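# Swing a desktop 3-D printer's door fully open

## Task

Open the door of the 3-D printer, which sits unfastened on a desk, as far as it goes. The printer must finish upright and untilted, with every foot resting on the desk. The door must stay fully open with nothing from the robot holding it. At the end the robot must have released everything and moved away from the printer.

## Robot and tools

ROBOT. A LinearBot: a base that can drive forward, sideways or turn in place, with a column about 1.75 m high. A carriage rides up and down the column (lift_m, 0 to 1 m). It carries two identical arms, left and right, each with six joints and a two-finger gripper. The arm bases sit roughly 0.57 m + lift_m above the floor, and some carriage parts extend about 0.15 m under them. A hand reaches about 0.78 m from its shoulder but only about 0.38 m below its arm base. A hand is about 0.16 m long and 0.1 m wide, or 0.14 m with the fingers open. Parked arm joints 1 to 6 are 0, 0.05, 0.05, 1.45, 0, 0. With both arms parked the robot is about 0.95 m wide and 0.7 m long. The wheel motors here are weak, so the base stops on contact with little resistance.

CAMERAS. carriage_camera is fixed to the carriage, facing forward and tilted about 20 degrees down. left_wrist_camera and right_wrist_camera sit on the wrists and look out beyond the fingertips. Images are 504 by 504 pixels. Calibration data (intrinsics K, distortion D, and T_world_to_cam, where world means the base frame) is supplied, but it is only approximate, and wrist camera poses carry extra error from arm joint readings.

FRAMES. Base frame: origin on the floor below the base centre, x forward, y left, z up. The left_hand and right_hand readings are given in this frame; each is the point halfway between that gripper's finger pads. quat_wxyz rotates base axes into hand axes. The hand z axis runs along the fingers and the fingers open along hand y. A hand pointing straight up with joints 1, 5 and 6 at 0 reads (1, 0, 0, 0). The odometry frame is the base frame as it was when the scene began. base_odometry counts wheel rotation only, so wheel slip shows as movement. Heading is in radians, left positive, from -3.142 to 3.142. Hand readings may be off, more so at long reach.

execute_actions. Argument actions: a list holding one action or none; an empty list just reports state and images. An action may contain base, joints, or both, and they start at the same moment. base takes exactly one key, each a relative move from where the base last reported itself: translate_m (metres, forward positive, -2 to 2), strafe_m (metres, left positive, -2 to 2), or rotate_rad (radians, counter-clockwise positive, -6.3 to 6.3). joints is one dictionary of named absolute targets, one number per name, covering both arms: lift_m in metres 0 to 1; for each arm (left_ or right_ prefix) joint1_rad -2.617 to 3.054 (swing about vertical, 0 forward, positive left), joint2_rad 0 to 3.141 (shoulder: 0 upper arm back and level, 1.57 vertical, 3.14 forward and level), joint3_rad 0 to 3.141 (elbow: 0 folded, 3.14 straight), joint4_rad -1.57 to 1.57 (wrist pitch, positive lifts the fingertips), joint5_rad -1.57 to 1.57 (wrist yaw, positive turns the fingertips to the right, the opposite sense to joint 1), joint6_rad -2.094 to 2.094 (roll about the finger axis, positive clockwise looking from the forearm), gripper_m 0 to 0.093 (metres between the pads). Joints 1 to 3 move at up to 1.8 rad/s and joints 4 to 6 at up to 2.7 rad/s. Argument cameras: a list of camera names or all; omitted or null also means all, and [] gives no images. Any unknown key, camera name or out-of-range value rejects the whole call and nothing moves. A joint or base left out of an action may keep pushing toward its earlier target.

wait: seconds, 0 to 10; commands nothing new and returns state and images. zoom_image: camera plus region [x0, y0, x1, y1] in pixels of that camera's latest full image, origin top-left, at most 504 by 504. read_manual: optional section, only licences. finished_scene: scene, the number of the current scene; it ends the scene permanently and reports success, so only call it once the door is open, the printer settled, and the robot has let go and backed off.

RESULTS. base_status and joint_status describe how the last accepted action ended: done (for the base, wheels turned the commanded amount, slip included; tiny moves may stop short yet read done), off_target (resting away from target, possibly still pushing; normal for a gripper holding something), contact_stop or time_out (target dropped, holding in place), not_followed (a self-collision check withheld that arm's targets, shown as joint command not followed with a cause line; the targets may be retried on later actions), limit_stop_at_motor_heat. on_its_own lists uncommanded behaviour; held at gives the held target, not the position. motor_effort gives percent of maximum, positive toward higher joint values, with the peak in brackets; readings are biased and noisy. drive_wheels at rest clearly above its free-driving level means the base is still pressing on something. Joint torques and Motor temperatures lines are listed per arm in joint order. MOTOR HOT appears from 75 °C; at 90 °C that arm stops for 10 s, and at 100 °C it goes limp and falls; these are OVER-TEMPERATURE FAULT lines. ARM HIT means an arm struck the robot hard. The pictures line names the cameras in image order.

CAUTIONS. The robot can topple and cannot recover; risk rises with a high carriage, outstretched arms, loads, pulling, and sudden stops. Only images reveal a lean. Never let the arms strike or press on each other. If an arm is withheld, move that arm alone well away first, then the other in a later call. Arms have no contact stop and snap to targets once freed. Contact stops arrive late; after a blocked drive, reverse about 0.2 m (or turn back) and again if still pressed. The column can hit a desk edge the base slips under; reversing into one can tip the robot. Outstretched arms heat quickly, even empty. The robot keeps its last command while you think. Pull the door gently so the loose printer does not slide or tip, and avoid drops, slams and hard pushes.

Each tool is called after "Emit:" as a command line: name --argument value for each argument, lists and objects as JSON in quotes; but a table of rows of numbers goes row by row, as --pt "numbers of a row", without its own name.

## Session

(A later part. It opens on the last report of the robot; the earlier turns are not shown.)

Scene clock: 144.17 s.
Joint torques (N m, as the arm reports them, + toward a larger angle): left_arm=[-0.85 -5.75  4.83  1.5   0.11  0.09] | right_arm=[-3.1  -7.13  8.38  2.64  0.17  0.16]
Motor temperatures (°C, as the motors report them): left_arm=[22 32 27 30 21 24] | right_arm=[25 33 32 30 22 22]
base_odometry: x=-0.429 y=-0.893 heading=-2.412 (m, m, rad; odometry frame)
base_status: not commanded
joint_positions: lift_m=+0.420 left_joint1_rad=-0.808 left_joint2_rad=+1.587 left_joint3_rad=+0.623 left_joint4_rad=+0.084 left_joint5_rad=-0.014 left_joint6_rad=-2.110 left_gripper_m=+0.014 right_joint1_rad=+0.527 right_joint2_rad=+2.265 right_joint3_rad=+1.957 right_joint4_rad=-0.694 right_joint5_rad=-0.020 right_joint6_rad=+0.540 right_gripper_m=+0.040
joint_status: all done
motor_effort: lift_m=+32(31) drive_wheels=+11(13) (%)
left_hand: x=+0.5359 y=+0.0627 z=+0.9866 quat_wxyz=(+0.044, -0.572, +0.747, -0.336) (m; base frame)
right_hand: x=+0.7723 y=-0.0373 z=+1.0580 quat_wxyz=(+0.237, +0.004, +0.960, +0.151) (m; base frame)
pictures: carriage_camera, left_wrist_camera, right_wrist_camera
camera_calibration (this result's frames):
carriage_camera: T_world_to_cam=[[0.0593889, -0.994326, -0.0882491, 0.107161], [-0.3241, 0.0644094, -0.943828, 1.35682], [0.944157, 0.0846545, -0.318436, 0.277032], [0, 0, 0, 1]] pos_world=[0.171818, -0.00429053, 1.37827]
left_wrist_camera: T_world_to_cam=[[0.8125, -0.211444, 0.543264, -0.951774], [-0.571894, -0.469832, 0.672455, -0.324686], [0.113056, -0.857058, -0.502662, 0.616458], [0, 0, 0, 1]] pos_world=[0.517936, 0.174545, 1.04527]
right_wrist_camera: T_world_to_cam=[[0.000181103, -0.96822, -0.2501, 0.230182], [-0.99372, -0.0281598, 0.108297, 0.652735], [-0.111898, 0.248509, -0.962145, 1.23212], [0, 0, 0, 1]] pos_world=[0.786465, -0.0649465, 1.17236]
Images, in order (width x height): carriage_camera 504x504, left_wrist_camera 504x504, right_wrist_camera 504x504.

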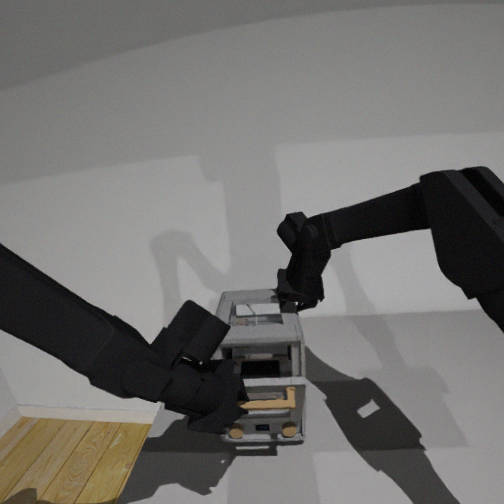

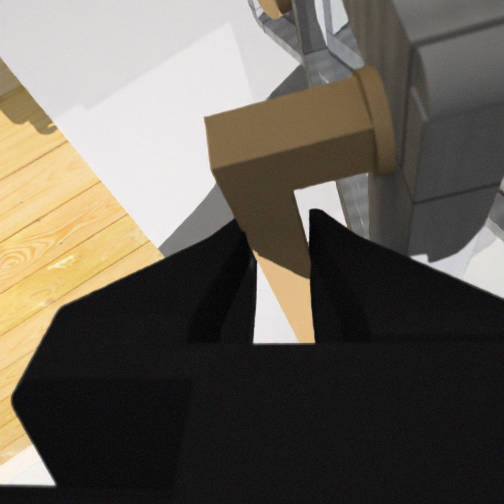

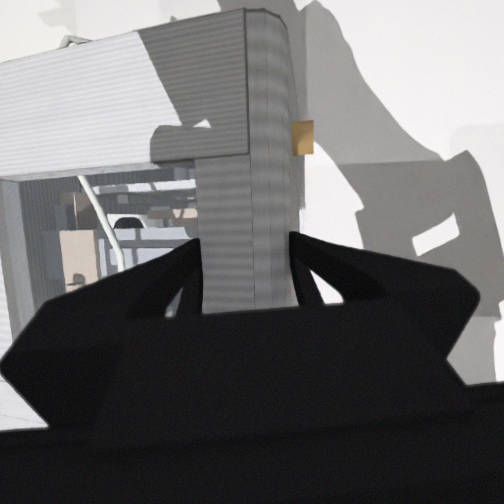

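Emit:
execute_actions --actions '[{"joints": {"left_joint1_rad": -0.855, "left_joint2_rad": 1.615, "left_joint3_rad": 0.385, "left_joint4_rad": 0.477, "left_joint5_rad": 0, "left_joint6_rad": -2.09}}]' --cameras '["carriage_camera", "left_wrist_camera"]'

Scene clock: 148.97 s.
Joint torques (N m, as the arm reports them, + toward a larger angle): left_arm=[-1.06 -4.29  4.49  1.96  0.15  0.09] | right_arm=[-3.1  -7.32  8.45  2.57  0.19  0.01]
Motor temperatures (°C, as the motors report them): left_arm=[22 32 27 30 21 24] | right_arm=[25 33 32 30 22 22]
base_odometry: x=-0.429 y=-0.893 heading=-2.412 (m, m, rad; odometry frame)
base_status: not commanded
joint_positions: lift_m=+0.420 left_joint1_rad=-0.842 left_joint2_rad=+1.603 left_joint3_rad=+0.394 left_joint4_rad=+0.448 left_joint5_rad=-0.017 left_joint6_rad=-2.110 left_gripper_m=+0.013 right_joint1_rad=+0.528 right_joint2_rad=+2.267 right_joint3_rad=+1.957 right_joint4_rad=-0.685 right_joint5_rad=-0.019 right_joint6_rad=+0.557 right_gripper_m=+0.040
joint_status: all done
motor_effort: lift_m=+32(32) drive_wheels=+11(10) (%)
left_hand: x=+0.5134 y=+0.0700 z=+0.9653 quat_wxyz=(+0.045, -0.547, +0.739, -0.391) (m; base frame)
right_hand: x=+0.7735 y=-0.0362 z=+1.0580 quat_wxyz=(+0.239, +0.011, +0.959, +0.154) (m; base frame)
pictures: carriage_camera, left_wrist_camera
camera_calibration (this result's frames):
carriage_camera: T_world_to_cam=[[0.0593889, -0.994326, -0.0882491, 0.107161], [-0.3241, 0.0644094, -0.943828, 1.35682], [0.944157, 0.0846545, -0.318436, 0.277032], [0, 0, 0, 1]] pos_world=[0.171818, -0.00429053, 1.37827]
left_wrist_camera: T_world_to_cam=[[0.758367, -0.186645, 0.624534, -0.972775], [-0.640114, -0.394074, 0.659515, -0.277608], [0.123017, -0.899928, -0.418327, 0.530971], [0, 0, 0, 1]] pos_world=[0.494701, 0.186874, 1.01274]
Images, in order (width x height): carriage_camera 504x504, left_wrist_camera 504x504.

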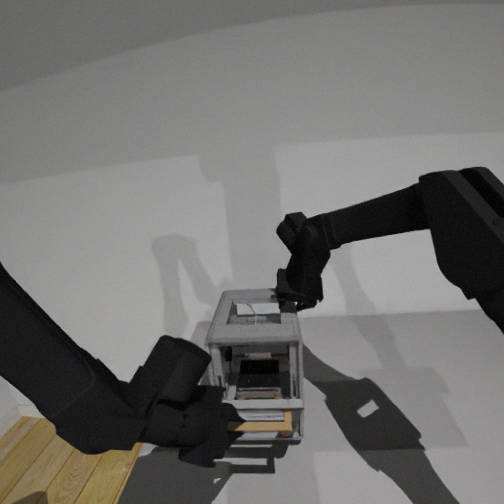

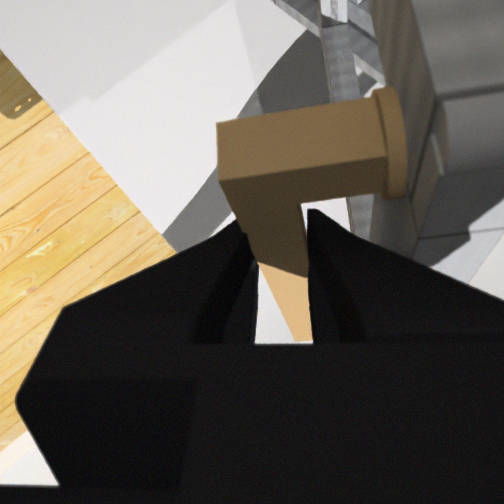

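Emit:
execute_actions --actions '[{"joints": {"right_joint1_rad": 0.53, "right_joint2_rad": 2.25, "right_joint3_rad": 1.96, "right_joint4_rad": -0.68, "right_joint5_rad": -0.02, "right_joint6_rad": 0.557, "right_gripper_m": 0.08}}]' --cameras '["carriage_camera"]'

Emit:
execute_actions --actions '[{"joints": {"right_joint2_rad": 1.95, "right_joint3_rad": 1.75, "right_joint4_rad": -0.75}}]' --cameras '["carriage_camera"]'

Scene clock: 151.10 s.
Joint torques (N m, as the arm reports them, + toward a larger angle): left_arm=[-1.05 -4.41  4.5   1.96  0.15  0.09] | right_arm=[ -0.84 -13.82   8.83   1.76  -0.09  -0.03]
Motor temperatures (°C, as the motors report them): left_arm=[22 32 27 30 21 24] | right_arm=[25 33 33 30 22 22]
base_odometry: x=-0.429 y=-0.893 heading=-2.412 (m, m, rad; odometry frame)
base_status: not commanded
joint_positions: lift_m=+0.420 left_joint1_rad=-0.842 left_joint2_rad=+1.603 left_joint3_rad=+0.394 left_joint4_rad=+0.448 left_joint5_rad=-0.017 left_joint6_rad=-2.110 left_gripper_m=+0.013 right_joint1_rad=+0.533 right_joint2_rad=+2.261 right_joint3_rad=+1.957 right_joint4_rad=-0.689 right_joint5_rad=-0.011 right_joint6_rad=+0.558 right_gripper_m=+0.080
joint_status: all done
motor_effort: lift_m=+31(32) drive_wheels=+11(10) (%)
left_hand: x=+0.5134 y=+0.0699 z=+0.9653 quat_wxyz=(+0.045, -0.547, +0.739, -0.391) (m; base frame)
right_hand: x=+0.7724 y=-0.0354 z=+1.0607 quat_wxyz=(+0.241, +0.011, +0.958, +0.152) (m; base frame)
pictures: carriage_camera
camera_calibration (this result's frames):
carriage_camera: T_world_to_cam=[[0.0593889, -0.994326, -0.0882491, 0.107161], [-0.3241, 0.0644094, -0.943828, 1.35682], [0.944157, 0.0846545, -0.318436, 0.277032], [0, 0, 0, 1]] pos_world=[0.171818, -0.00429053, 1.37827]
Images, in order (width x height): carriage_camera 504x504.

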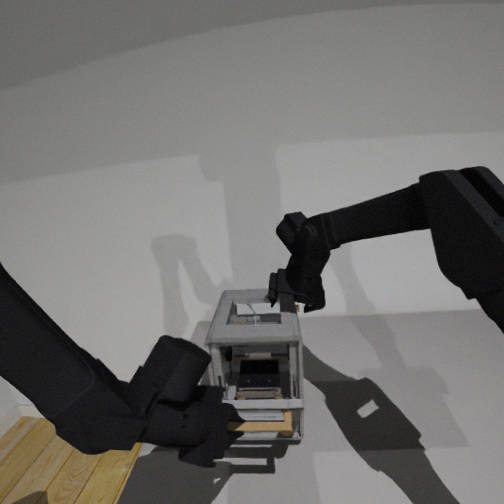

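Scene clock: 152.03 s.
Joint torques (N m, as the arm reports them, + toward a larger angle): left_arm=[-0.99 -4.39  4.51  1.96  0.14  0.1 ] | right_arm=[-0.81 -9.97  7.18  1.74 -0.09 -0.02]
Motor temperatures (°C, as the motors report them): left_arm=[22 31 27 31 21 24] | right_arm=[25 34 33 30 22 22]
base_odometry: x=-0.429 y=-0.893 heading=-2.412 (m, m, rad; odometry frame)
base_status: not commanded
joint_positions: lift_m=+0.420 left_joint1_rad=-0.843 left_joint2_rad=+1.603 left_joint3_rad=+0.394 left_joint4_rad=+0.447 left_joint5_rad=-0.017 left_joint6_rad=-2.110 left_gripper_m=+0.013 right_joint1_rad=+0.533 right_joint2_rad=+1.938 right_joint3_rad=+1.770 right_joint4_rad=-0.746 right_joint5_rad=-0.011 right_joint6_rad=+0.558 right_gripper_m=+0.080
joint_status: all done
motor_effort: lift_m=+32(31) drive_wheels=+11(10) (%)
left_hand: x=+0.5131 y=+0.0698 z=+0.9652 quat_wxyz=(+0.045, -0.547, +0.739, -0.391) (m; base frame)
right_hand: x=+0.7227 y=-0.0647 z=+1.1488 quat_wxyz=(+0.273, +0.010, +0.947, +0.172) (m; base frame)
pictures: carriage_camera
camera_calibration (this result's frames):
carriage_camera: T_world_to_cam=[[0.0593889, -0.994326, -0.0882491, 0.107161], [-0.3241, 0.0644094, -0.943828, 1.35682], [0.944157, 0.0846545, -0.318436, 0.277032], [0, 0, 0, 1]] pos_world=[0.171818, -0.00429053, 1.37827]
Images, in order (width x height): carriage_camera 504x504.

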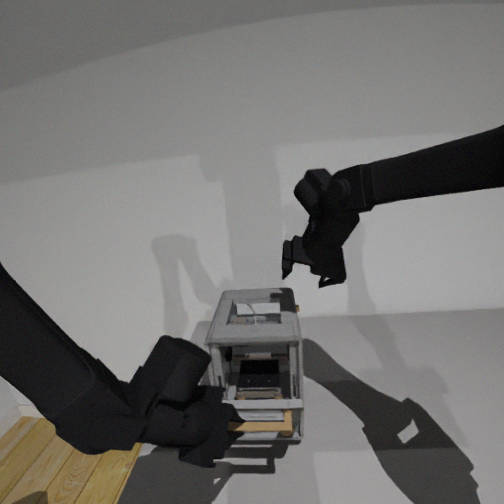

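Emit:
execute_actions --actions '[{"base": {"translate_m": -0.041}, "joints": {"lift_m": 0.375, "left_joint1_rad": -0.819, "left_joint4_rad": 0.59, "left_joint6_rad": -2.06, "left_gripper_m": 0.024, "right_joint1_rad": 0.0, "right_joint2_rad": 0.05, "right_joint3_rad": 0.05, "right_joint4_rad": 1.45, "right_joint5_rad": 0, "right_joint6_rad": 0}}]' --cameras '["carriage_camera", "left_wrist_camera"]'

Emit:
execute_actions --actions '[{"base": {"translate_m": -0.041}, "joints": {"lift_m": 0.33, "left_joint1_rad": -0.783, "left_joint4_rad": 0.708, "left_joint6_rad": -2.0}}]' --cameras '["carriage_camera", "left_wrist_camera"]'

Scene clock: 157.73 s.
Joint torques (N m, as the arm reports them, + toward a larger angle): left_arm=[ 0.08 -4.55  4.8   1.86  0.02  0.02] | right_arm=[-0.78  2.7   5.17 -0.18 -0.06 -0.04]
Motor temperatures (°C, as the motors report them): left_arm=[22 31 27 31 21 24] | right_arm=[25 34 32 29 22 22]
base_odometry: x=-0.399 y=-0.865 heading=-2.412 (m, m, rad; odometry frame)
base_status: done
joint_positions: lift_m=+0.375 left_joint1_rad=-0.823 left_joint2_rad=+1.606 left_joint3_rad=+0.391 left_joint4_rad=+0.589 left_joint5_rad=-0.002 left_joint6_rad=-2.070 left_gripper_m=+0.024 right_joint1_rad=+0.002 right_joint2_rad=+0.059 right_joint3_rad=+0.067 right_joint4_rad=+1.452 right_joint5_rad=+0.001 right_joint6_rad=+0.006 right_gripper_m=+0.080
joint_status: all done
motor_effort: lift_m=+29(29) drive_wheels=+7(29) (%)
left_hand: x=+0.5308 y=+0.0574 z=+0.9456 quat_wxyz=(+0.057, -0.520, +0.722, -0.452) (m; base frame)
right_hand: x=+0.3066 y=-0.3287 z=+1.3563 quat_wxyz=(+0.998, +0.001, +0.055, +0.004) (m; base frame)
pictures: carriage_camera, left_wrist_camera
camera_calibration (this result's frames):
carriage_camera: T_world_to_cam=[[0.0593889, -0.994326, -0.0882491, 0.103207], [-0.3241, 0.0644094, -0.943828, 1.31453], [0.944157, 0.0846545, -0.318436, 0.262766], [0, 0, 0, 1]] pos_world=[0.171818, -0.00429053, 1.33347]
left_wrist_camera: T_world_to_cam=[[0.683607, -0.14121, 0.716059, -1.02544], [-0.714984, -0.326579, 0.618178, -0.183471], [0.146557, -0.934562, -0.324215, 0.409752], [0, 0, 0, 1]] pos_world=[0.509768, 0.178218, 0.980542]
Images, in order (width x height): carriage_camera 504x504, left_wrist_camera 504x504.

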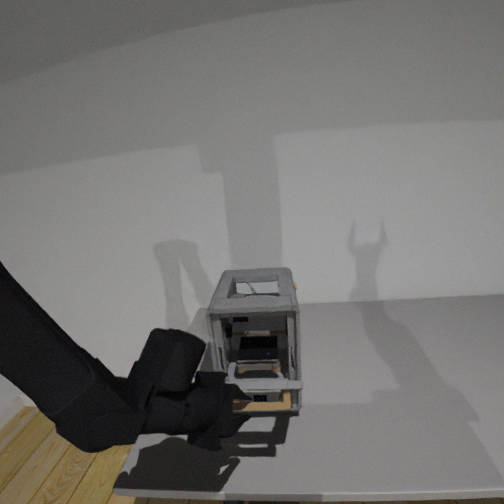

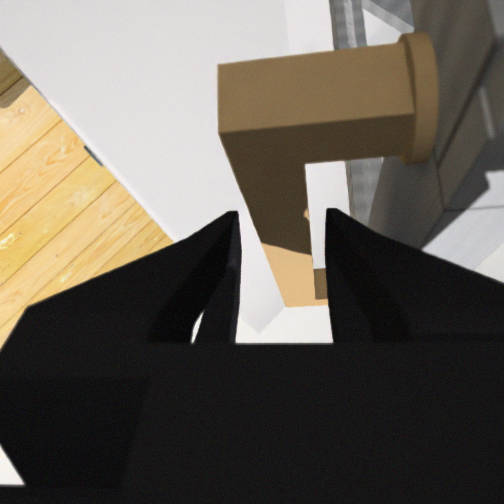

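Scene clock: 158.93 s.
Joint torques (N m, as the arm reports them, + toward a larger angle): left_arm=[ 0.6  -4.87  4.91  2.05 -0.1   0.04] | right_arm=[-0.71  2.67  4.97 -0.17 -0.06 -0.01]
Motor temperatures (°C, as the motors report them): left_arm=[22 31 27 31 21 24] | right_arm=[25 34 32 29 22 22]
base_odometry: x=-0.368 y=-0.838 heading=-2.413 (m, m, rad; odometry frame)
base_status: done
joint_positions: lift_m=+0.330 left_joint1_rad=-0.792 left_joint2_rad=+1.608 left_joint3_rad=+0.391 left_joint4_rad=+0.701 left_joint5_rad=+0.001 left_joint6_rad=-2.010 left_gripper_m=+0.024 right_joint1_rad=+0.002 right_joint2_rad=+0.059 right_joint3_rad=+0.067 right_joint4_rad=+1.449 right_joint5_rad=+0.001 right_joint6_rad=+0.006 right_gripper_m=+0.080
joint_status: all done
motor_effort: lift_m=+29(29) drive_wheels=+12(30) (%)
left_hand: x=+0.5488 y=+0.0544 z=+0.9228 quat_wxyz=(+0.085, -0.494, +0.709, -0.496) (m; base frame)
right_hand: x=+0.3072 y=-0.3287 z=+1.3112 quat_wxyz=(+0.998, +0.001, +0.056, +0.004) (m; base frame)
pictures: carriage_camera, left_wrist_camera
camera_calibration (this result's frames):
carriage_camera: T_world_to_cam=[[0.0593889, -0.994326, -0.0882491, 0.0992376], [-0.3241, 0.0644094, -0.943828, 1.27207], [0.944157, 0.0846545, -0.318436, 0.248441], [0, 0, 0, 1]] pos_world=[0.171818, -0.00429053, 1.28849]
left_wrist_camera: T_world_to_cam=[[0.599369, -0.110179, 0.792854, -1.04819], [-0.781128, -0.296941, 0.54924, -0.0592167], [0.174916, -0.948518, -0.264042, 0.326594], [0, 0, 0, 1]] pos_world=[0.524868, 0.176708, 0.949817]
Images, in order (width x height): carriage_camera 504x504, left_wrist_camera 504x504.

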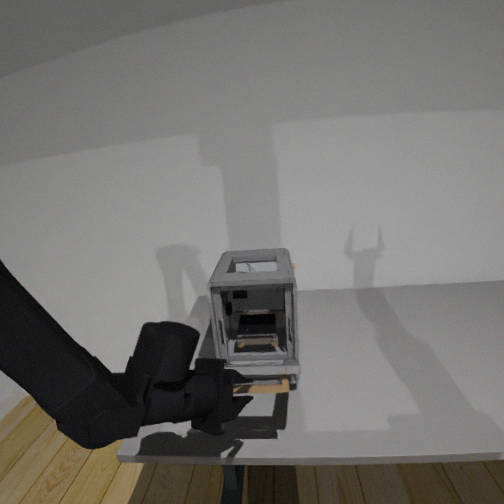

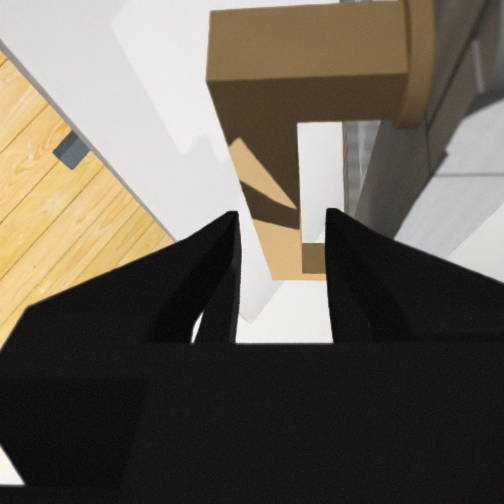

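Emit:
execute_actions --actions '[{"base": {"translate_m": -0.021}, "joints": {"lift_m": 0.275, "left_joint1_rad": -0.748, "left_joint4_rad": 0.824, "left_joint6_rad": -1.905}}]' --cameras '["left_wrist_camera"]'

Emit:
execute_actions --actions '[{"base": {"translate_m": -0.022}, "joints": {"lift_m": 0.22, "left_joint1_rad": -0.713, "left_joint4_rad": 0.94, "left_joint6_rad": -1.81}}]' --cameras '["carriage_camera", "left_wrist_camera"]'

Scene clock: 163.53 s.
Joint torques (N m, as the arm reports them, + toward a larger angle): left_arm=[ 0.43 -4.87  5.16  2.12 -0.04  0.  ] | right_arm=[-0.83  2.64  5.61 -0.17 -0.04 -0.04]
Motor temperatures (°C, as the motors report them): left_arm=[22 30 27 32 21 24] | right_arm=[25 33 32 28 22 22]
base_odometry: x=-0.353 y=-0.824 heading=-2.414 (m, m, rad; odometry frame)
base_status: done
joint_positions: lift_m=+0.275 left_joint1_rad=-0.758 left_joint2_rad=+1.608 left_joint3_rad=+0.389 left_joint4_rad=+0.816 left_joint5_rad=-0.003 left_joint6_rad=-1.916 left_gripper_m=+0.024 right_joint1_rad=+0.002 right_joint2_rad=+0.059 right_joint3_rad=+0.063 right_joint4_rad=+1.450 right_joint5_rad=+0.001 right_joint6_rad=+0.006 right_gripper_m=+0.080
joint_status: all done
motor_effort: lift_m=+28(29) drive_wheels=-9(30) (%)
left_hand: x=+0.5671 y=+0.0563 z=+0.8922 quat_wxyz=(+0.129, -0.457, +0.698, -0.536) (m; base frame)
right_hand: x=+0.3084 y=-0.3287 z=+1.2551 quat_wxyz=(+0.998, +0.001, +0.058, +0.004) (m; base frame)
pictures: left_wrist_camera
camera_calibration (this result's frames):
left_wrist_camera: T_world_to_cam=[[0.481867, -0.098007, 0.870746, -1.03824], [-0.851813, -0.285411, 0.439266, 0.110026], [0.205469, -0.953381, -0.221014, 0.261737], [0, 0, 0, 1]] pos_world=[0.540239, 0.179183, 0.913564]
Images, in order (width x height): left_wrist_camera 504x504.

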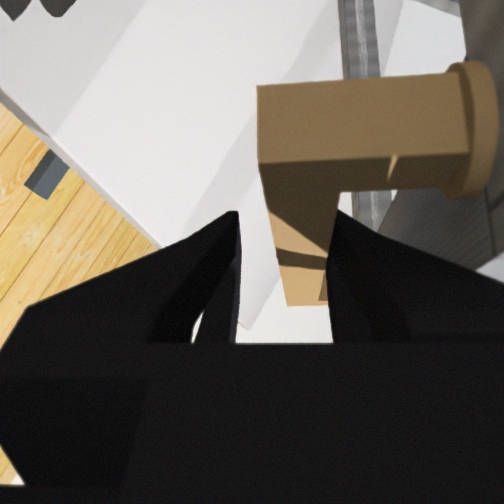

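Scene clock: 164.47 s.
Joint torques (N m, as the arm reports them, + toward a larger angle): left_arm=[ 0.88 -4.99  5.19  2.1  -0.07  0.04] | right_arm=[-0.79  2.86  5.62 -0.08 -0.04 -0.02]
Motor temperatures (°C, as the motors report them): left_arm=[22 30 27 32 21 24] | right_arm=[25 33 32 28 22 22]
base_odometry: x=-0.337 y=-0.810 heading=-2.415 (m, m, rad; odometry frame)
base_status: done
joint_positions: lift_m=+0.220 left_joint1_rad=-0.727 left_joint2_rad=+1.609 left_joint3_rad=+0.388 left_joint4_rad=+0.936 left_joint5_rad=+0.007 left_joint6_rad=-1.820 left_gripper_m=+0.024 right_joint1_rad=+0.002 right_joint2_rad=+0.059 right_joint3_rad=+0.061 right_joint4_rad=+1.450 right_joint5_rad=+0.001 right_joint6_rad=+0.006 right_gripper_m=+0.080
joint_status: all done
motor_effort: lift_m=+29(29) drive_wheels=-12(25) (%)
left_hand: x=+0.5815 y=+0.0575 z=+0.8646 quat_wxyz=(+0.173, -0.414, +0.685, -0.574) (m; base frame)
right_hand: x=+0.3088 y=-0.3287 z=+1.1997 quat_wxyz=(+0.998, +0.001, +0.059, +0.004) (m; base frame)
pictures: carriage_camera, left_wrist_camera
camera_calibration (this result's frames):
carriage_camera: T_world_to_cam=[[0.0593889, -0.994326, -0.0882491, 0.0895296], [-0.3241, 0.0644094, -0.943828, 1.16825], [0.944157, 0.0846545, -0.318436, 0.213411], [0, 0, 0, 1]] pos_world=[0.171818, -0.00429053, 1.17848]
left_wrist_camera: T_world_to_cam=[[0.348297, -0.0879225, 0.933252, -0.997956], [-0.910314, -0.269258, 0.314369, 0.27588], [0.223645, -0.959046, -0.173819, 0.202748], [0, 0, 0, 1]] pos_world=[0.553378, 0.180985, 0.879857]
Images, in order (width x height): carriage_camera 504x504, left_wrist_camera 504x504.

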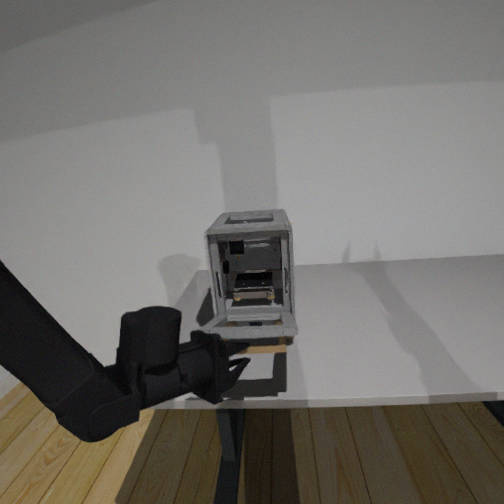

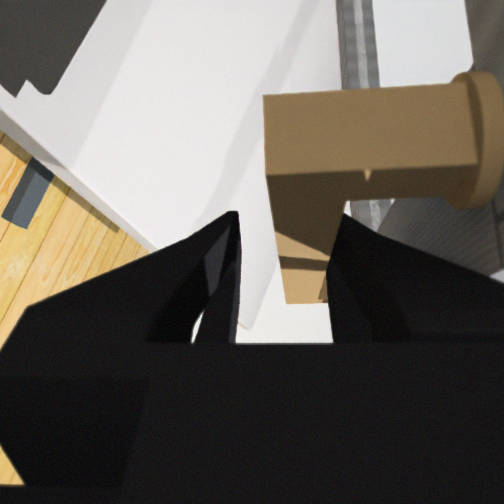

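Emit:
execute_actions --actions '[{"base": {"translate_m": -0.012}, "joints": {"lift_m": 0.152, "left_joint1_rad": -0.70, "left_joint4_rad": 1.06, "left_joint6_rad": -1.69}}]' --cameras '["left_wrist_camera"]'

Emit:
execute_actions --actions '[{"base": {"translate_m": -0.006}, "joints": {"lift_m": 0.087, "left_joint1_rad": -0.686, "left_joint4_rad": 1.175, "left_joint6_rad": -1.58}}]' --cameras '["carriage_camera", "left_wrist_camera"]'

Scene clock: 167.67 s.
Joint torques (N m, as the arm reports them, + toward a larger angle): left_arm=[ 0.74 -4.85  5.5   2.02 -0.07  0.07] | right_arm=[-0.59  2.52  5.51 -0.13 -0.05 -0.03]
Motor temperatures (°C, as the motors report them): left_arm=[22 30 27 32 21 24] | right_arm=[25 32 32 27 22 22]
base_odometry: x=-0.328 y=-0.802 heading=-2.414 (m, m, rad; odometry frame)
base_status: done
joint_positions: lift_m=+0.152 left_joint1_rad=-0.712 left_joint2_rad=+1.609 left_joint3_rad=+0.385 left_joint4_rad=+1.077 left_joint5_rad=+0.009 left_joint6_rad=-1.703 left_gripper_m=+0.024 right_joint1_rad=+0.002 right_joint2_rad=+0.059 right_joint3_rad=+0.061 right_joint4_rad=+1.449 right_joint5_rad=+0.001 right_joint6_rad=+0.005 right_gripper_m=+0.080
joint_status: all done
motor_effort: lift_m=+28(29) drive_wheels=-9(20) (%)
left_hand: x=+0.5902 y=+0.0575 z=+0.8291 quat_wxyz=(+0.229, -0.357, +0.668, -0.612) (m; base frame)
right_hand: x=+0.3090 y=-0.3287 z=+1.1317 quat_wxyz=(+0.998, +0.001, +0.059, +0.004) (m; base frame)
pictures: left_wrist_camera
camera_calibration (this result's frames):
left_wrist_camera: T_world_to_cam=[[0.175865, -0.0855693, 0.980688, -0.905551], [-0.954955, -0.256721, 0.14885, 0.457753], [0.239026, -0.96269, -0.126863, 0.146817], [0, 0, 0, 1]] pos_world=[0.561295, 0.181366, 0.838552]
Images, in order (width x height): left_wrist_camera 504x504.

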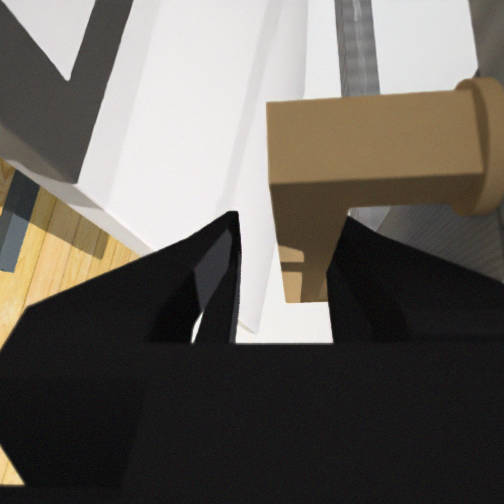

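Scene clock: 168.47 s.
Joint torques (N m, as the arm reports them, + toward a larger angle): left_arm=[ 1.01 -5.31  5.41  2.01 -0.08  0.07] | right_arm=[-0.81  2.63  5.87 -0.11 -0.03  0.  ]
Motor temperatures (°C, as the motors report them): left_arm=[22 30 27 33 21 24] | right_arm=[25 32 32 27 22 22]
base_odometry: x=-0.323 y=-0.798 heading=-2.414 (m, m, rad; odometry frame)
base_status: done
joint_positions: lift_m=+0.087 left_joint1_rad=-0.701 left_joint2_rad=+1.610 left_joint3_rad=+0.385 left_joint4_rad=+1.182 left_joint5_rad=+0.009 left_joint6_rad=-1.593 left_gripper_m=+0.024 right_joint1_rad=+0.002 right_joint2_rad=+0.059 right_joint3_rad=+0.061 right_joint4_rad=+1.450 right_joint5_rad=+0.001 right_joint6_rad=+0.005 right_gripper_m=+0.080
joint_status: all done
motor_effort: lift_m=+29(29) drive_wheels=-8(33) (%)
left_hand: x=+0.5950 y=+0.0593 z=+0.7896 quat_wxyz=(+0.282, -0.308, +0.653, -0.632) (m; base frame)
right_hand: x=+0.3089 y=-0.3287 z=+1.0667 quat_wxyz=(+0.998, +0.001, +0.059, +0.004) (m; base frame)
pictures: carriage_camera, left_wrist_camera
camera_calibration (this result's frames):
carriage_camera: T_world_to_cam=[[0.0593889, -0.994326, -0.0882491, 0.0777949], [-0.3241, 0.0644094, -0.943828, 1.04274], [0.944157, 0.0846545, -0.318436, 0.171068], [0, 0, 0, 1]] pos_world=[0.171818, -0.00429053, 1.04551]
left_wrist_camera: T_world_to_cam=[[0.0254844, -0.100446, 0.994616, -0.788191], [-0.966142, -0.258008, -0.00130145, 0.594], [0.25675, -0.960907, -0.103621, 0.113396], [0, 0, 0, 1]] pos_world=[0.564861, 0.183049, 0.79647]
Images, in order (width x height): carriage_camera 504x504, left_wrist_camera 504x504.

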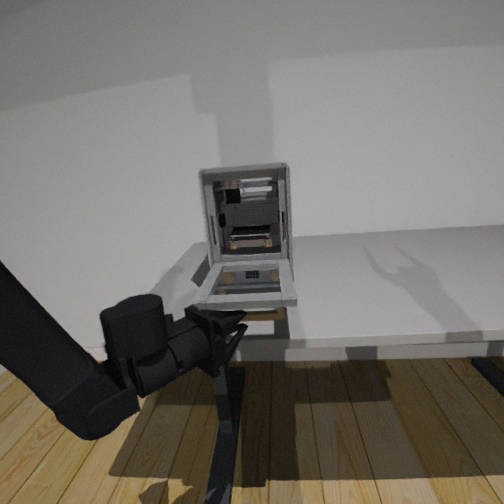

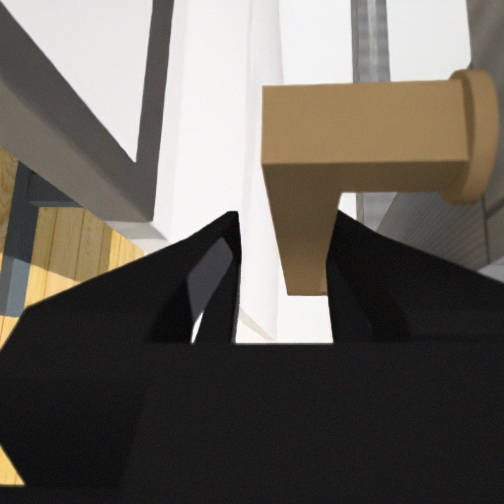

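Emit:
execute_actions --actions '[{"joints": {"lift_m": 0.075}}]' --cameras '["carriage_camera", "left_wrist_camera"]'

Scene clock: 169.57 s.
Joint torques (N m, as the arm reports them, + toward a larger angle): left_arm=[ 1.   -5.06  5.66  1.82 -0.06  0.03] | right_arm=[-0.74  2.57  5.61 -0.09 -0.06 -0.03]
Motor temperatures (°C, as the motors report them): left_arm=[22 30 27 33 21 24] | right_arm=[25 32 32 27 22 22]
base_odometry: x=-0.323 y=-0.798 heading=-2.414 (m, m, rad; odometry frame)
base_status: not commanded
joint_positions: lift_m=+0.075 left_joint1_rad=-0.701 left_joint2_rad=+1.610 left_joint3_rad=+0.385 left_joint4_rad=+1.210 left_joint5_rad=+0.009 left_joint6_rad=-1.588 left_gripper_m=+0.024 right_joint1_rad=+0.002 right_joint2_rad=+0.059 right_joint3_rad=+0.061 right_joint4_rad=+1.449 right_joint5_rad=+0.001 right_joint6_rad=+0.005 right_gripper_m=+0.080
joint_status: all done
motor_effort: lift_m=+28(29) drive_wheels=-7(8) (%)
left_hand: x=+0.5952 y=+0.0592 z=+0.7845 quat_wxyz=(+0.287, -0.303, +0.645, -0.640) (m; base frame)
right_hand: x=+0.3090 y=-0.3287 z=+1.0547 quat_wxyz=(+0.998, +0.001, +0.059, +0.004) (m; base frame)
pictures: carriage_camera, left_wrist_camera
camera_calibration (this result's frames):
carriage_camera: T_world_to_cam=[[0.0593889, -0.994326, -0.0882491, 0.0767407], [-0.3241, 0.0644094, -0.943828, 1.03147], [0.944157, 0.0846545, -0.318436, 0.167264], [0, 0, 0, 1]] pos_world=[0.171818, -0.00429053, 1.03356]
left_wrist_camera: T_world_to_cam=[[0.00110065, -0.0863073, 0.996268, -0.77075], [-0.965803, -0.258401, -0.0213184, 0.609684], [0.259276, -0.962175, -0.0836402, 0.0956418], [0, 0, 0, 1]] pos_world=[0.564885, 0.183046, 0.78887]
Images, in order (width x height): carriage_camera 504x504, left_wrist_camera 504x504.

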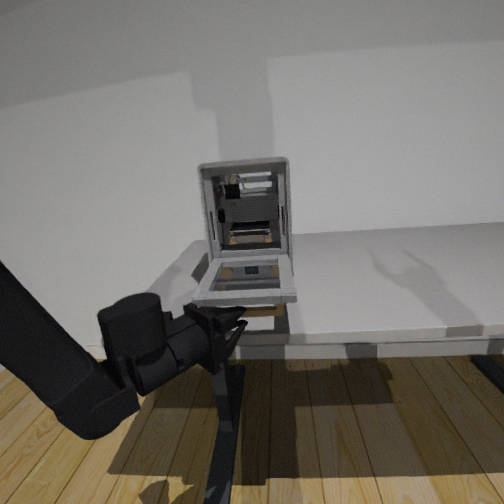

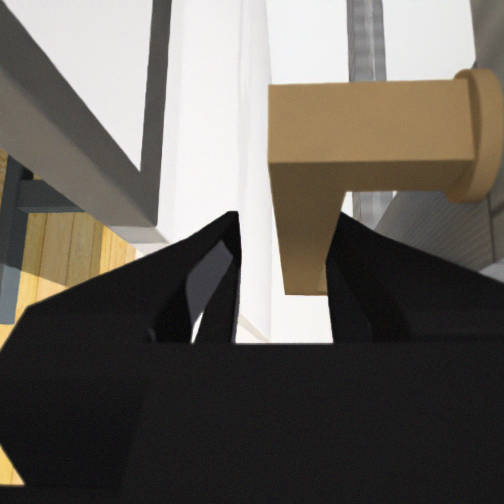

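Emit:
execute_actions --actions '[{"joints": {"lift_m": 0.065}}]' --cameras '["carriage_camera", "left_wrist_camera"]'

Scene clock: 170.60 s.
Joint torques (N m, as the arm reports them, + toward a larger angle): left_arm=[ 0.74 -4.79  5.29  1.5  -0.09 -0.01] | right_arm=[-0.76  2.83  5.66 -0.11 -0.09 -0.01]
Motor temperatures (°C, as the motors report them): left_arm=[22 30 27 32 21 24] | right_arm=[25 32 32 27 22 22]
base_odometry: x=-0.323 y=-0.798 heading=-2.414 (m, m, rad; odometry frame)
base_status: not commanded
joint_positions: lift_m=+0.065 left_joint1_rad=-0.700 left_joint2_rad=+1.608 left_joint3_rad=+0.386 left_joint4_rad=+1.245 left_joint5_rad=+0.010 left_joint6_rad=-1.585 left_gripper_m=+0.024 right_joint1_rad=+0.002 right_joint2_rad=+0.059 right_joint3_rad=+0.061 right_joint4_rad=+1.450 right_joint5_rad=+0.001 right_joint6_rad=+0.005 right_gripper_m=+0.080
joint_status: all done
motor_effort: lift_m=+28(29) drive_wheels=-9(10) (%)
left_hand: x=+0.5955 y=+0.0592 z=+0.7840 quat_wxyz=(+0.294, -0.296, +0.633, -0.652) (m; base frame)
right_hand: x=+0.3090 y=-0.3287 z=+1.0445 quat_wxyz=(+0.998, +0.001, +0.059, +0.004) (m; base frame)
pictures: carriage_camera, left_wrist_camera
camera_calibration (this result's frames):
carriage_camera: T_world_to_cam=[[0.0593889, -0.994326, -0.0882491, 0.0758568], [-0.3241, 0.0644094, -0.943828, 1.02201], [0.944157, 0.0846545, -0.318436, 0.164074], [0, 0, 0, 1]] pos_world=[0.171818, -0.00429053, 1.02355]
left_wrist_camera: T_world_to_cam=[[-0.0290798, -0.0648265, 0.997473, -0.754463], [-0.964796, -0.259127, -0.044968, 0.627937], [0.261387, -0.963665, -0.055009, 0.0719061], [0, 0, 0, 1]] pos_world=[0.565096, 0.183099, 0.784749]
Images, in order (width x height): carriage_camera 504x504, left_wrist_camera 504x504.

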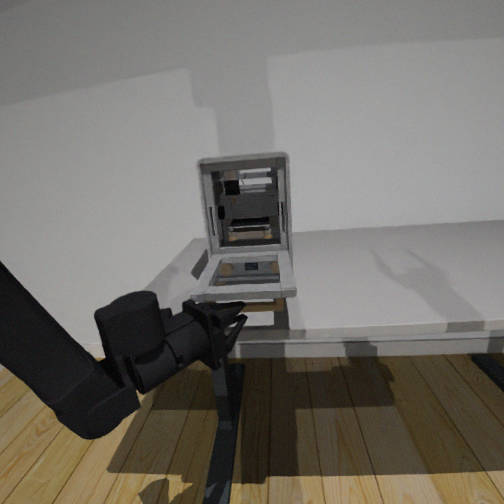

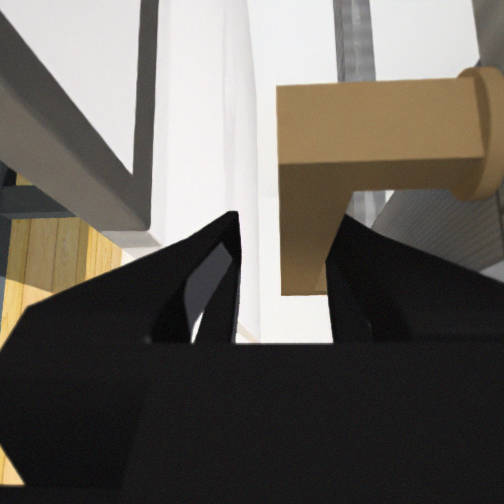

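Emit:
execute_actions --actions '[{"joints": {"lift_m": 0.086}}]' --cameras '["left_wrist_camera"]'

Emit:
execute_actions --actions '[{"base": {"translate_m": -0.25}}]' --cameras '["carriage_camera"]'

Scene clock: 172.07 s.
Joint torques (N m, as the arm reports them, + toward a larger angle): left_arm=[ 0.76 -4.88  5.34  1.89 -0.03 -0.02] | right_arm=[-0.76  2.6   5.72 -0.23 -0.05 -0.02]
Motor temperatures (°C, as the motors report them): left_arm=[22 30 27 32 21 24] | right_arm=[25 32 32 27 22 22]
base_odometry: x=-0.323 y=-0.798 heading=-2.414 (m, m, rad; odometry frame)
base_status: not commanded
joint_positions: lift_m=+0.086 left_joint1_rad=-0.699 left_joint2_rad=+1.609 left_joint3_rad=+0.386 left_joint4_rad=+1.194 left_joint5_rad=+0.010 left_joint6_rad=-1.584 left_gripper_m=+0.024 right_joint1_rad=+0.002 right_joint2_rad=+0.059 right_joint3_rad=+0.061 right_joint4_rad=+1.450 right_joint5_rad=+0.001 right_joint6_rad=+0.005 right_gripper_m=+0.080
joint_status: all done
motor_effort: lift_m=+33(39) drive_wheels=-10(10) (%)
left_hand: x=+0.5960 y=+0.0598 z=+0.7919 quat_wxyz=(+0.287, -0.304, +0.650, -0.635) (m; base frame)
right_hand: x=+0.3090 y=-0.3287 z=+1.0652 quat_wxyz=(+0.998, +0.001, +0.059, +0.004) (m; base frame)
pictures: left_wrist_camera
camera_calibration (this result's frames):
left_wrist_camera: T_world_to_cam=[[0.0100952, -0.0981757, 0.995118, -0.781757], [-0.965492, -0.259949, -0.0158512, 0.606351], [0.260236, -0.960619, -0.0974121, 0.106869], [0, 0, 0, 1]] pos_world=[0.565508, 0.183531, 0.797962]
Images, in order (width x height): left_wrist_camera 504x504.

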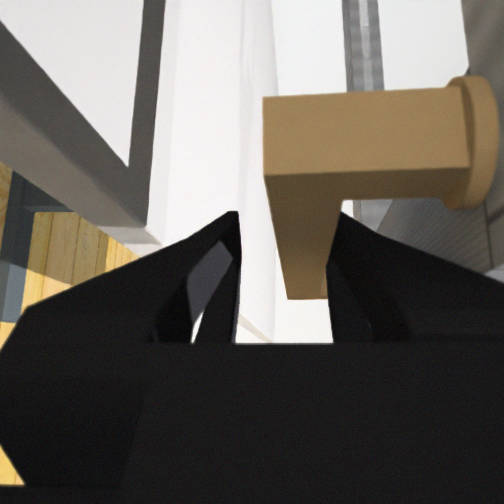

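Scene clock: 174.43 s.
Joint torques (N m, as the arm reports them, + toward a larger angle): left_arm=[ 0.44 -5.06  5.33  2.13 -0.06  0.  ] | right_arm=[-0.76  2.74  5.62 -0.15 -0.04 -0.01]
Motor temperatures (°C, as the motors report them): left_arm=[22 29 28 33 21 24] | right_arm=[25 31 32 27 22 22]
base_odometry: x=-0.136 y=-0.632 heading=-2.414 (m, m, rad; odometry frame)
base_status: done
joint_positions: lift_m=+0.086 left_joint1_rad=-0.695 left_joint2_rad=+1.609 left_joint3_rad=+0.386 left_joint4_rad=+1.179 left_joint5_rad=+0.008 left_joint6_rad=-1.585 left_gripper_m=+0.024 right_joint1_rad=+0.002 right_joint2_rad=+0.059 right_joint3_rad=+0.061 right_joint4_rad=+1.450 right_joint5_rad=+0.001 right_joint6_rad=+0.005 right_gripper_m=+0.080
joint_status: not commanded
motor_effort: lift_m=+33(32) drive_wheels=-5(39) (%)
left_hand: x=+0.5971 y=+0.0614 z=+0.7882 quat_wxyz=(+0.286, -0.309, +0.653, -0.629) (m; base frame)
right_hand: x=+0.3091 y=-0.3287 z=+1.0652 quat_wxyz=(+0.998, +0.001, +0.059, +0.004) (m; base frame)
pictures: carriage_camera
camera_calibration (this result's frames):
carriage_camera: T_world_to_cam=[[0.0593889, -0.994326, -0.0882491, 0.0776796], [-0.3241, 0.0644094, -0.943828, 1.04151], [0.944157, 0.0846545, -0.318436, 0.170652], [0, 0, 0, 1]] pos_world=[0.171818, -0.00429053, 1.0442]
Images, in order (width x height): carriage_camera 504x504.

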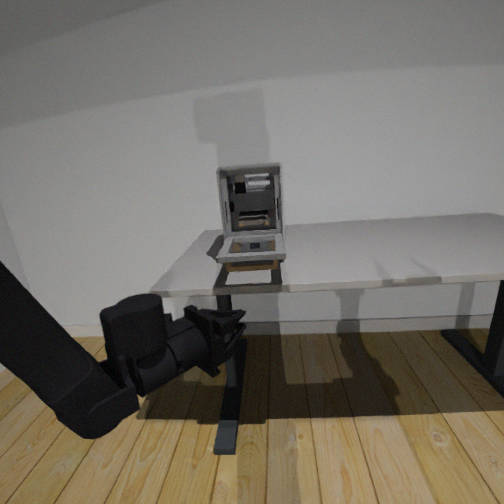

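Emit:
zoom_image --camera "carriage_camera" --region '[170, 140, 330, 300]'

Emit:
wait --seconds 2

Region (170, 140, 330, 300) of carriage_camera's 504x504 image, scaled by 3.150, with more detail than that image has.

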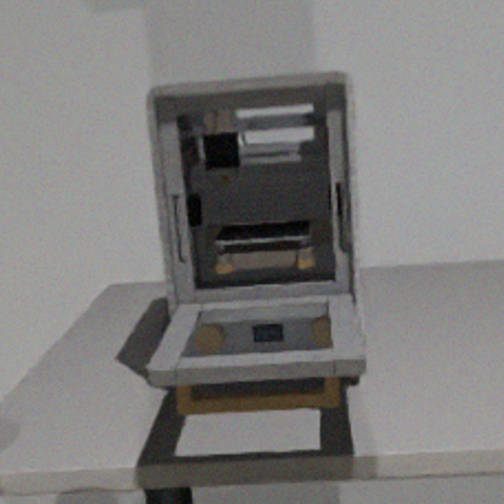

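Scene clock: 177.30 s.
Joint torques (N m, as the arm reports them, + toward a larger angle): left_arm=[ 0.43 -5.02  5.35  2.09 -0.06  0.  ] | right_arm=[-0.8   2.66  5.79 -0.15 -0.05 -0.02]
Motor temperatures (°C, as the motors report them): left_arm=[22 29 28 33 21 24] | right_arm=[25 31 32 26 22 22]
base_odometry: x=-0.136 y=-0.632 heading=-2.414 (m, m, rad; odometry frame)
base_status: done
joint_positions: lift_m=+0.086 left_joint1_rad=-0.695 left_joint2_rad=+1.609 left_joint3_rad=+0.386 left_joint4_rad=+1.179 left_joint5_rad=+0.008 left_joint6_rad=-1.585 left_gripper_m=+0.024 right_joint1_rad=+0.002 right_joint2_rad=+0.059 right_joint3_rad=+0.061 right_joint4_rad=+1.450 right_joint5_rad=+0.001 right_joint6_rad=+0.005 right_gripper_m=+0.080
joint_status: not commanded
motor_effort: lift_m=+32(32) drive_wheels=-6(39) (%)
left_hand: x=+0.5971 y=+0.0614 z=+0.7882 quat_wxyz=(+0.286, -0.309, +0.653, -0.629) (m; base frame)
right_hand: x=+0.3091 y=-0.3287 z=+1.0652 quat_wxyz=(+0.998, +0.001, +0.059, +0.004) (m; base frame)
wait: 2.00 s; at rest from the start
pictures: carriage_camera, left_wrist_camera, right_wrist_camera
camera_calibration (this result's frames):
carriage_camera: T_world_to_cam=[[0.0593889, -0.994326, -0.0882491, 0.0776796], [-0.3241, 0.0644094, -0.943828, 1.04151], [0.944157, 0.0846545, -0.318436, 0.170652], [0, 0, 0, 1]] pos_world=[0.171818, -0.00429053, 1.0442]
left_wrist_camera: T_world_to_cam=[[0.0224814, -0.107052, 0.993999, -0.783948], [-0.964116, -0.265393, -0.00677698, 0.600149], [0.264526, -0.958179, -0.109177, 0.114267], [0, 0, 0, 1]] pos_world=[0.566011, 0.18484, 0.795786]
right_wrist_camera: T_world_to_cam=[[0.0357157, -0.996595, -0.0743146, -0.25755], [0.758982, 0.0754257, -0.646728, 0.480003], [0.650131, -0.0333051, 0.759092, -0.901966], [0, 0, 0, 1]] pos_world=[0.231281, -0.322917, 0.975967]
Images, in order (width x height): carriage_camera 504x504, left_wrist_camera 504x504, right_wrist_camera 504x504.

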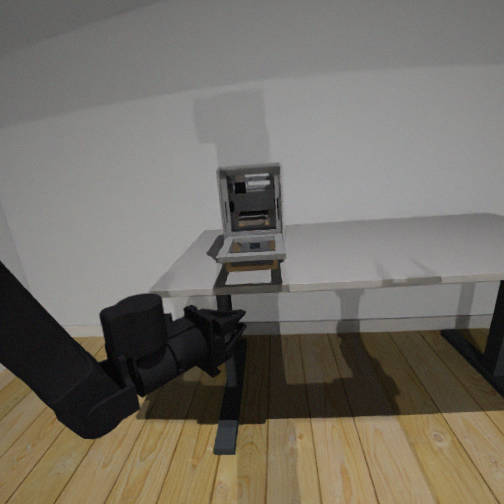

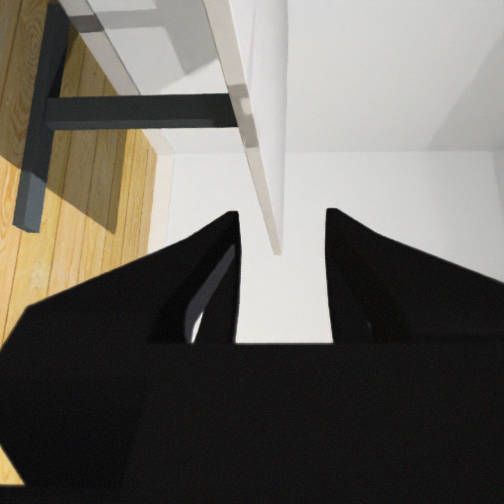

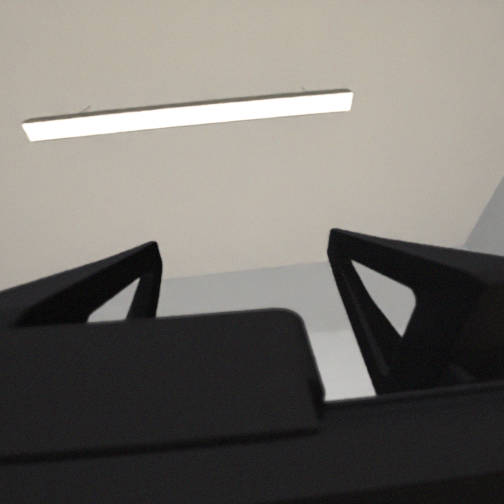

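Emit:
execute_actions --actions '[{"joints": {"left_joint1_rad": 0.0}}]' --cameras '["left_wrist_camera"]'

Scene clock: 180.97 s.
Joint torques (N m, as the arm reports them, + toward a larger angle): left_arm=[ 0.1  -5.    5.34  2.09 -0.03  0.  ] | right_arm=[-0.75  2.67  5.79 -0.15 -0.04  0.  ]
Motor temperatures (°C, as the motors report them): left_arm=[22 29 28 33 21 24] | right_arm=[25 31 31 26 22 22]
base_odometry: x=-0.136 y=-0.632 heading=-2.414 (m, m, rad; odometry frame)
base_status: not commanded
joint_positions: lift_m=+0.086 left_joint1_rad=-0.004 left_joint2_rad=+1.609 left_joint3_rad=+0.386 left_joint4_rad=+1.179 left_joint5_rad=+0.004 left_joint6_rad=-1.585 left_gripper_m=+0.024 right_joint1_rad=+0.002 right_joint2_rad=+0.059 right_joint3_rad=+0.061 right_joint4_rad=+1.450 right_joint5_rad=+0.001 right_joint6_rad=+0.005 right_gripper_m=+0.080
joint_status: all done
motor_effort: lift_m=+33(33) drive_wheels=-2(3) (%)
left_hand: x=+0.6943 y=+0.3263 z=+0.7882 quat_wxyz=(+0.483, -0.513, +0.509, -0.494) (m; base frame)
right_hand: x=+0.3091 y=-0.3287 z=+1.0652 quat_wxyz=(+0.998, +0.001, +0.059, +0.004) (m; base frame)
pictures: left_wrist_camera
camera_calibration (this result's frames):
left_wrist_camera: T_world_to_cam=[[0.0857986, -0.0680039, 0.993989, -0.814468], [-0.570815, -0.821049, -0.00690086, 0.672535], [0.816583, -0.566792, -0.109263, -0.168545], [0, 0, 0, 1]] pos_world=[0.591405, 0.401268, 0.795797]
Images, in order (width x height): left_wrist_camera 504x504.

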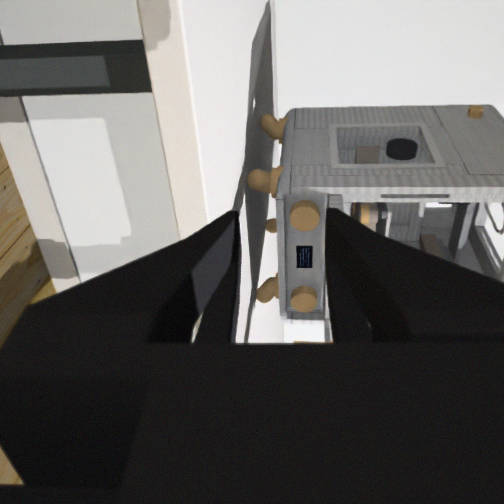

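Emit:
execute_actions --actions '[{"joints": {"left_joint1_rad": -0.3}}]' --cameras '["left_wrist_camera"]'

Scene clock: 183.57 s.
Joint torques (N m, as the arm reports them, + toward a larger angle): left_arm=[-0.39 -5.    5.34  2.09 -0.02  0.  ] | right_arm=[-0.85  2.7   5.8  -0.15 -0.07 -0.03]
Motor temperatures (°C, as the motors report them): left_arm=[22 29 28 33 21 24] | right_arm=[25 31 31 26 22 22]
base_odometry: x=-0.136 y=-0.632 heading=-2.414 (m, m, rad; odometry frame)
base_status: not commanded
joint_positions: lift_m=+0.086 left_joint1_rad=-0.297 left_joint2_rad=+1.609 left_joint3_rad=+0.386 left_joint4_rad=+1.179 left_joint5_rad=+0.003 left_joint6_rad=-1.585 left_gripper_m=+0.024 right_joint1_rad=+0.002 right_joint2_rad=+0.059 right_joint3_rad=+0.061 right_joint4_rad=+1.450 right_joint5_rad=+0.001 right_joint6_rad=+0.005 right_gripper_m=+0.080
joint_status: all done
motor_effort: lift_m=+33(34) drive_wheels=-5(4) (%)
left_hand: x=+0.6760 y=+0.2064 z=+0.7882 quat_wxyz=(+0.406, -0.433, +0.578, -0.559) (m; base frame)
right_hand: x=+0.3091 y=-0.3287 z=+1.0652 quat_wxyz=(+0.998, +0.001, +0.059, +0.004) (m; base frame)
pictures: left_wrist_camera
camera_calibration (this result's frames):
left_wrist_camera: T_world_to_cam=[[0.062557, -0.0898849, 0.993986, -0.800819], [-0.783138, -0.621809, -0.00694222, 0.666037], [0.618693, -0.777994, -0.109291, -0.0441526], [0, 0, 0, 1]] pos_world=[0.599013, 0.307816, 0.795801]
Images, in order (width x height): left_wrist_camera 504x504.

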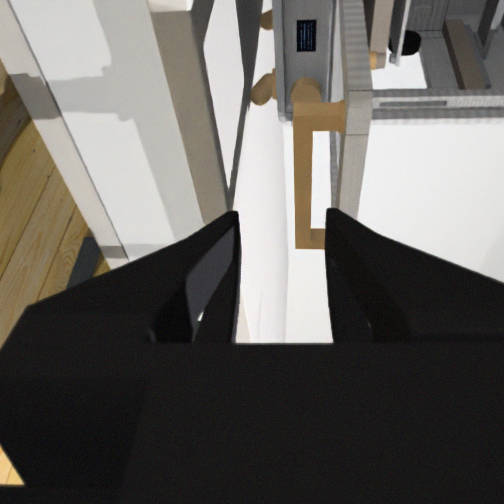

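Emit:
finished_scene --scene 2

The scene is finished: the task was done.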